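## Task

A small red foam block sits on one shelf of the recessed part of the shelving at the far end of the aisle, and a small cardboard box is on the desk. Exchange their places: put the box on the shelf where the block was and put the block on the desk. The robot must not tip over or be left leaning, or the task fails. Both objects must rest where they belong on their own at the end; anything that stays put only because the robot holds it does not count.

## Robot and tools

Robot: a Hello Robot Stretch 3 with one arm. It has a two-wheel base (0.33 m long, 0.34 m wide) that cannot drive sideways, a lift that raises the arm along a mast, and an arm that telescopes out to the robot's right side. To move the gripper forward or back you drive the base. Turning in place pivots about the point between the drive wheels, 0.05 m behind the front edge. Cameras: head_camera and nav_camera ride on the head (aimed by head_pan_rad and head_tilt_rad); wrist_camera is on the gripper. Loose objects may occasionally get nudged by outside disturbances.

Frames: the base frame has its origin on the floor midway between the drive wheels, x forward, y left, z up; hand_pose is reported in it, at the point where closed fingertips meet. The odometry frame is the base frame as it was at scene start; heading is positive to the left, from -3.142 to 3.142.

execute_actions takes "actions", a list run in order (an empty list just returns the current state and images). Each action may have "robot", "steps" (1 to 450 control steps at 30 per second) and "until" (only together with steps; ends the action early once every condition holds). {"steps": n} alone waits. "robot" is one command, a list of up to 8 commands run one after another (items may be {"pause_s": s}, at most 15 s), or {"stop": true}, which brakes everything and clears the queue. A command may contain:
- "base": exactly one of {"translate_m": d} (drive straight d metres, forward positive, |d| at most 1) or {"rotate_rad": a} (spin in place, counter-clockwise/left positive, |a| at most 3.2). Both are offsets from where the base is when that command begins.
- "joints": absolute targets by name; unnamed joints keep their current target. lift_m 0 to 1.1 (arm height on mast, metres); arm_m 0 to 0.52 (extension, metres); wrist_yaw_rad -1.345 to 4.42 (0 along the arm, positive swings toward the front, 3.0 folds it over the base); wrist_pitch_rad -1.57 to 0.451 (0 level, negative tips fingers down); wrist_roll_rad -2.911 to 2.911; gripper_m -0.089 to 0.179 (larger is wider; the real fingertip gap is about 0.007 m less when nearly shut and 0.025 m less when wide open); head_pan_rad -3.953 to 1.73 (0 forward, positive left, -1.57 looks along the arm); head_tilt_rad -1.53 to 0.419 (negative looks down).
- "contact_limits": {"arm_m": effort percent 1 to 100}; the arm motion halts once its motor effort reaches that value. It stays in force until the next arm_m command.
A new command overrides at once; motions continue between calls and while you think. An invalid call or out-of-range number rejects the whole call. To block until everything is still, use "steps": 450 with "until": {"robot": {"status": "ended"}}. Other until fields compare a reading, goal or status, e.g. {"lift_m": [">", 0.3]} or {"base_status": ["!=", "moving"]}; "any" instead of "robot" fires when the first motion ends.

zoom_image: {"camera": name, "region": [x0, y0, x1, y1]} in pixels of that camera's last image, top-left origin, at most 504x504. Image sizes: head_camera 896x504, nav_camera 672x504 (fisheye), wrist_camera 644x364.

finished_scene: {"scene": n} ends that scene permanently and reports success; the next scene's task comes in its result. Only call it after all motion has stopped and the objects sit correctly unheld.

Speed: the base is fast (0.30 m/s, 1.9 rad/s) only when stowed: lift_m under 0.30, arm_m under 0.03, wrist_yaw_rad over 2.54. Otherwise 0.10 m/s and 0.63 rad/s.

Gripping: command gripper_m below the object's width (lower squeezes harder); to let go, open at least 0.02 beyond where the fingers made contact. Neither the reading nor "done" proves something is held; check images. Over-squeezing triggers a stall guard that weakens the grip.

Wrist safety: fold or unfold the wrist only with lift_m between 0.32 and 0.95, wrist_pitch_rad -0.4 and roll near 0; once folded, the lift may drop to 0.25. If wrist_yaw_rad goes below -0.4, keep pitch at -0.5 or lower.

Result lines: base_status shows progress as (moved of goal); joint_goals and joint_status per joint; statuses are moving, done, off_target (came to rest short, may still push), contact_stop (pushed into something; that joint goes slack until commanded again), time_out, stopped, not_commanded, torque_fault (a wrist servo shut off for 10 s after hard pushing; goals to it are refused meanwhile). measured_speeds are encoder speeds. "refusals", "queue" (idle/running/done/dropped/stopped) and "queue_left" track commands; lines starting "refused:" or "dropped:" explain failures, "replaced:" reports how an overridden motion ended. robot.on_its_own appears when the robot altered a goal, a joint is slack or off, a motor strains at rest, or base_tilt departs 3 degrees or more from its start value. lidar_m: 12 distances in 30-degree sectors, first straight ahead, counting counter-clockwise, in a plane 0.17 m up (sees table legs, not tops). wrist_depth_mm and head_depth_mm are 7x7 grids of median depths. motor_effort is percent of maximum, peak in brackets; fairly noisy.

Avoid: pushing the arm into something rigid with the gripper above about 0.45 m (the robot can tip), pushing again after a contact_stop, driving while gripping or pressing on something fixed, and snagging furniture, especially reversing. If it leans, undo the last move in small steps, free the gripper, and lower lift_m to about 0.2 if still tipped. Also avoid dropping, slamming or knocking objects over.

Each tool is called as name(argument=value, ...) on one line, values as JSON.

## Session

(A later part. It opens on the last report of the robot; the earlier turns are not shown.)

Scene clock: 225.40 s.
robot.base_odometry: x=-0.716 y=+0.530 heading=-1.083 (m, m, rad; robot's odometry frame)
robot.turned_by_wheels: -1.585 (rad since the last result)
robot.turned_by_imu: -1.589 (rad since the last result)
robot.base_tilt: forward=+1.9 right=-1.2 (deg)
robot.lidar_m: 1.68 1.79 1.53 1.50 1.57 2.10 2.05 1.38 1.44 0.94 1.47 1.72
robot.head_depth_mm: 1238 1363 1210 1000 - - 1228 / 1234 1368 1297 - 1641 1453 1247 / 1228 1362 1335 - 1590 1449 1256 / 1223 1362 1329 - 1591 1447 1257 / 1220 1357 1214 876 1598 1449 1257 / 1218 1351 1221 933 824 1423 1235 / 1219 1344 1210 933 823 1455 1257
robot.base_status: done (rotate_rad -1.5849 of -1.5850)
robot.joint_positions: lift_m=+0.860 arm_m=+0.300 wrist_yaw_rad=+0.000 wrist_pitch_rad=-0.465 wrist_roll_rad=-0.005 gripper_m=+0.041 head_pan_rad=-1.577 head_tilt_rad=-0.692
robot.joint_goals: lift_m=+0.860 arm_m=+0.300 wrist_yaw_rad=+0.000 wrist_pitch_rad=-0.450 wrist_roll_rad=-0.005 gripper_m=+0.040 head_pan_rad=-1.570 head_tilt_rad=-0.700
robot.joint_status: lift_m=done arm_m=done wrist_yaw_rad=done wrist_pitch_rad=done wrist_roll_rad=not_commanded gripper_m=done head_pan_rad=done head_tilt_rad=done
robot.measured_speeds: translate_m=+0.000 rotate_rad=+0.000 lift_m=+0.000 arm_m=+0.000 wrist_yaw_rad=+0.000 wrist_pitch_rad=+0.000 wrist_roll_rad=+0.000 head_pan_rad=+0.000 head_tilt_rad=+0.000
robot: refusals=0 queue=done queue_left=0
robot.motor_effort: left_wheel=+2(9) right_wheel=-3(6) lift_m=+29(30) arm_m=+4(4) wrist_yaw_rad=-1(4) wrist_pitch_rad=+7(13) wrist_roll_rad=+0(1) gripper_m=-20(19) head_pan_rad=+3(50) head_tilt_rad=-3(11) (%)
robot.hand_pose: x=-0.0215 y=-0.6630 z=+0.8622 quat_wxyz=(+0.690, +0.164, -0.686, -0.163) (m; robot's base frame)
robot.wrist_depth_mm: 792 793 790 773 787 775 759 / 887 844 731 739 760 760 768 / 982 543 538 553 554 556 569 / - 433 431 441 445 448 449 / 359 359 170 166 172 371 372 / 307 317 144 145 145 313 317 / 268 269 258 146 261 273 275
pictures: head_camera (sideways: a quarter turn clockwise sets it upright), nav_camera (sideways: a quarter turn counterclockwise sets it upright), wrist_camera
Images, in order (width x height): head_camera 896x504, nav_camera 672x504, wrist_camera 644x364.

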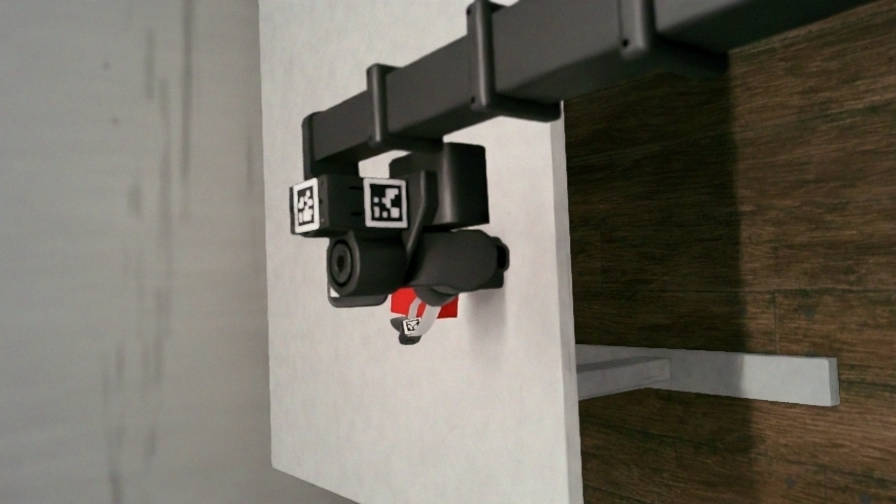

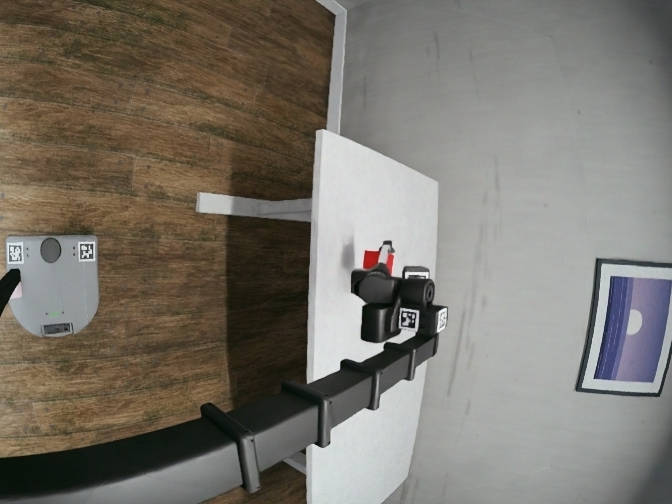

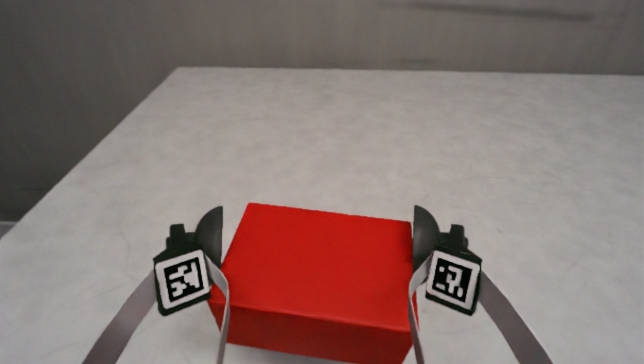

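execute_actions(actions=[{"robot":[{"joints":{"arm_m":0.42,"wrist_pitch_rad":-0.5,"lift_m":0.8}},{"joints":{"lift_m":0.767}},{"joints":{"gripper_m":0.15}},{"joints":{"lift_m":0.82}},{"joints":{"arm_m":0.2}}],"steps":450,"until":{"robot":{"status":"ended"}}}])

Scene clock: 235.90 s.
robot.base_odometry: x=-0.716 y=+0.530 heading=-1.083 (m, m, rad; robot's odometry frame)
robot.turned_by_wheels: +0.000 (rad since the last result)
robot.turned_by_imu: -0.002 (rad since the last result)
robot.base_tilt: forward=+1.7 right=-1.1 (deg)
robot.lidar_m: 1.68 1.80 1.53 1.50 1.57 2.10 2.05 1.38 1.43 0.94 1.47 1.72
robot.head_depth_mm: 1241 1373 1209 928 824 - - / 1233 1378 1216 996 - 1422 1257 / 1228 1364 1212 999 - 1453 1249 / 1222 1357 1210 930 - 1421 1254 / 1219 1349 1215 918 1595 1454 1261 / 1223 1349 1215 935 825 1423 1227 / 1212 1346 1217 932 821 1452 1258
robot.base_status: done (rotate_rad -1.5849 of -1.5850)
robot.joint_positions: lift_m=+0.820 arm_m=+0.200 wrist_yaw_rad=+0.000 wrist_pitch_rad=-0.511 wrist_roll_rad=-0.005 gripper_m=+0.150 head_pan_rad=-1.577 head_tilt_rad=-0.692
robot.joint_goals: lift_m=+0.820 arm_m=+0.200 wrist_yaw_rad=+0.000 wrist_pitch_rad=-0.500 wrist_roll_rad=-0.005 gripper_m=+0.150 head_pan_rad=-1.570 head_tilt_rad=-0.700
robot.joint_status: lift_m=done arm_m=done wrist_yaw_rad=done wrist_pitch_rad=done wrist_roll_rad=not_commanded gripper_m=done head_pan_rad=done head_tilt_rad=done
robot.measured_speeds: translate_m=+0.000 rotate_rad=+0.000 lift_m=+0.000 arm_m=+0.000 wrist_yaw_rad=+0.000 wrist_pitch_rad=+0.000 wrist_roll_rad=+0.000 head_pan_rad=+0.000 head_tilt_rad=+0.000
robot: refusals=0 queue=done queue_left=0
robot.motor_effort: left_wheel=+2(2) right_wheel=-3(3) lift_m=+28(30) arm_m=-5(5) wrist_yaw_rad=-1(0) wrist_pitch_rad=+6(7) wrist_roll_rad=-1(1) gripper_m=-1(83) head_pan_rad=+4(3) head_tilt_rad=-3(3) (%)
robot.hand_pose: x=-0.0214 y=-0.5569 z=+0.8122 quat_wxyz=(+0.686, +0.180, -0.682, -0.179) (m; robot's base frame)
robot.wrist_depth_mm: 888 881 780 795 780 811 806 / - 536 535 544 562 557 575 / - 415 423 357 428 434 437 / 339 340 343 347 350 352 356 / 287 297 291 290 293 305 297 / 255 256 255 255 255 - 256 / 916 897 921 920 932 950 938
pictures: head_camera (sideways: a quarter turn clockwise sets it upright), nav_camera (sideways: a quarter turn counterclockwise sets it upright), wrist_camera
Images, in order (width x height): head_camera 896x504, nav_camera 672x504, wrist_camera 644x364.

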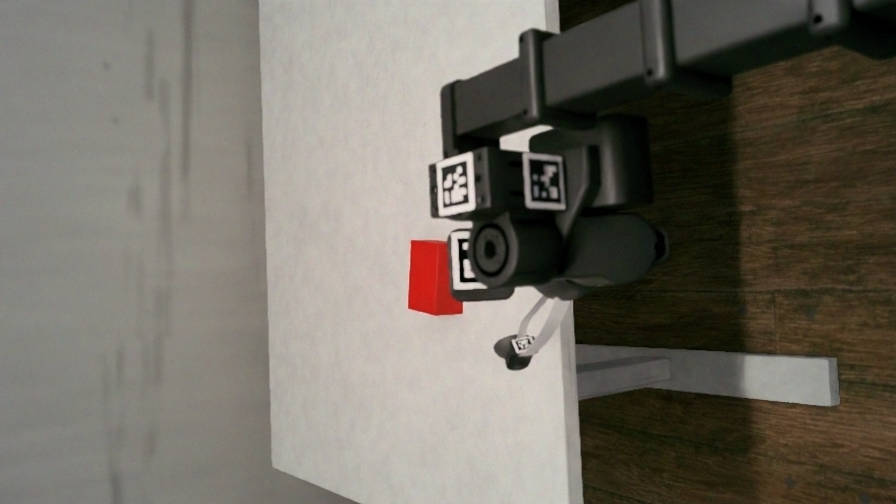

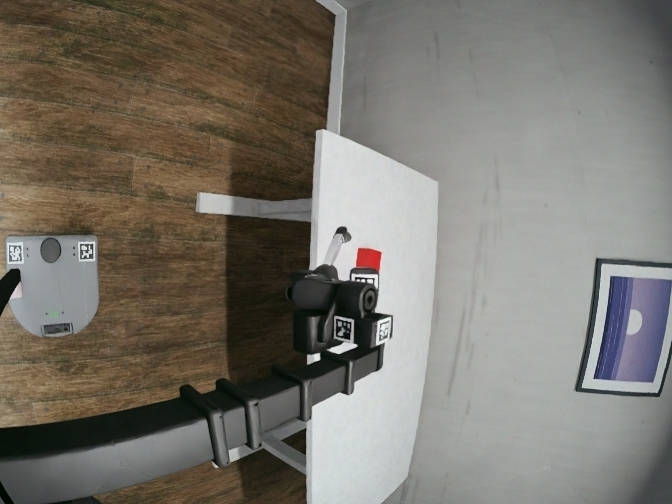

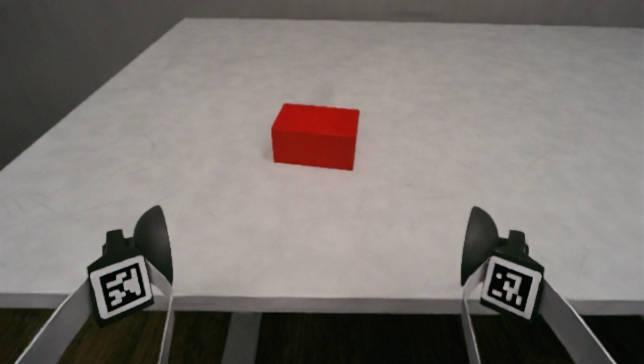

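finished_scene(scene=2)

The scene is finished: the task was done.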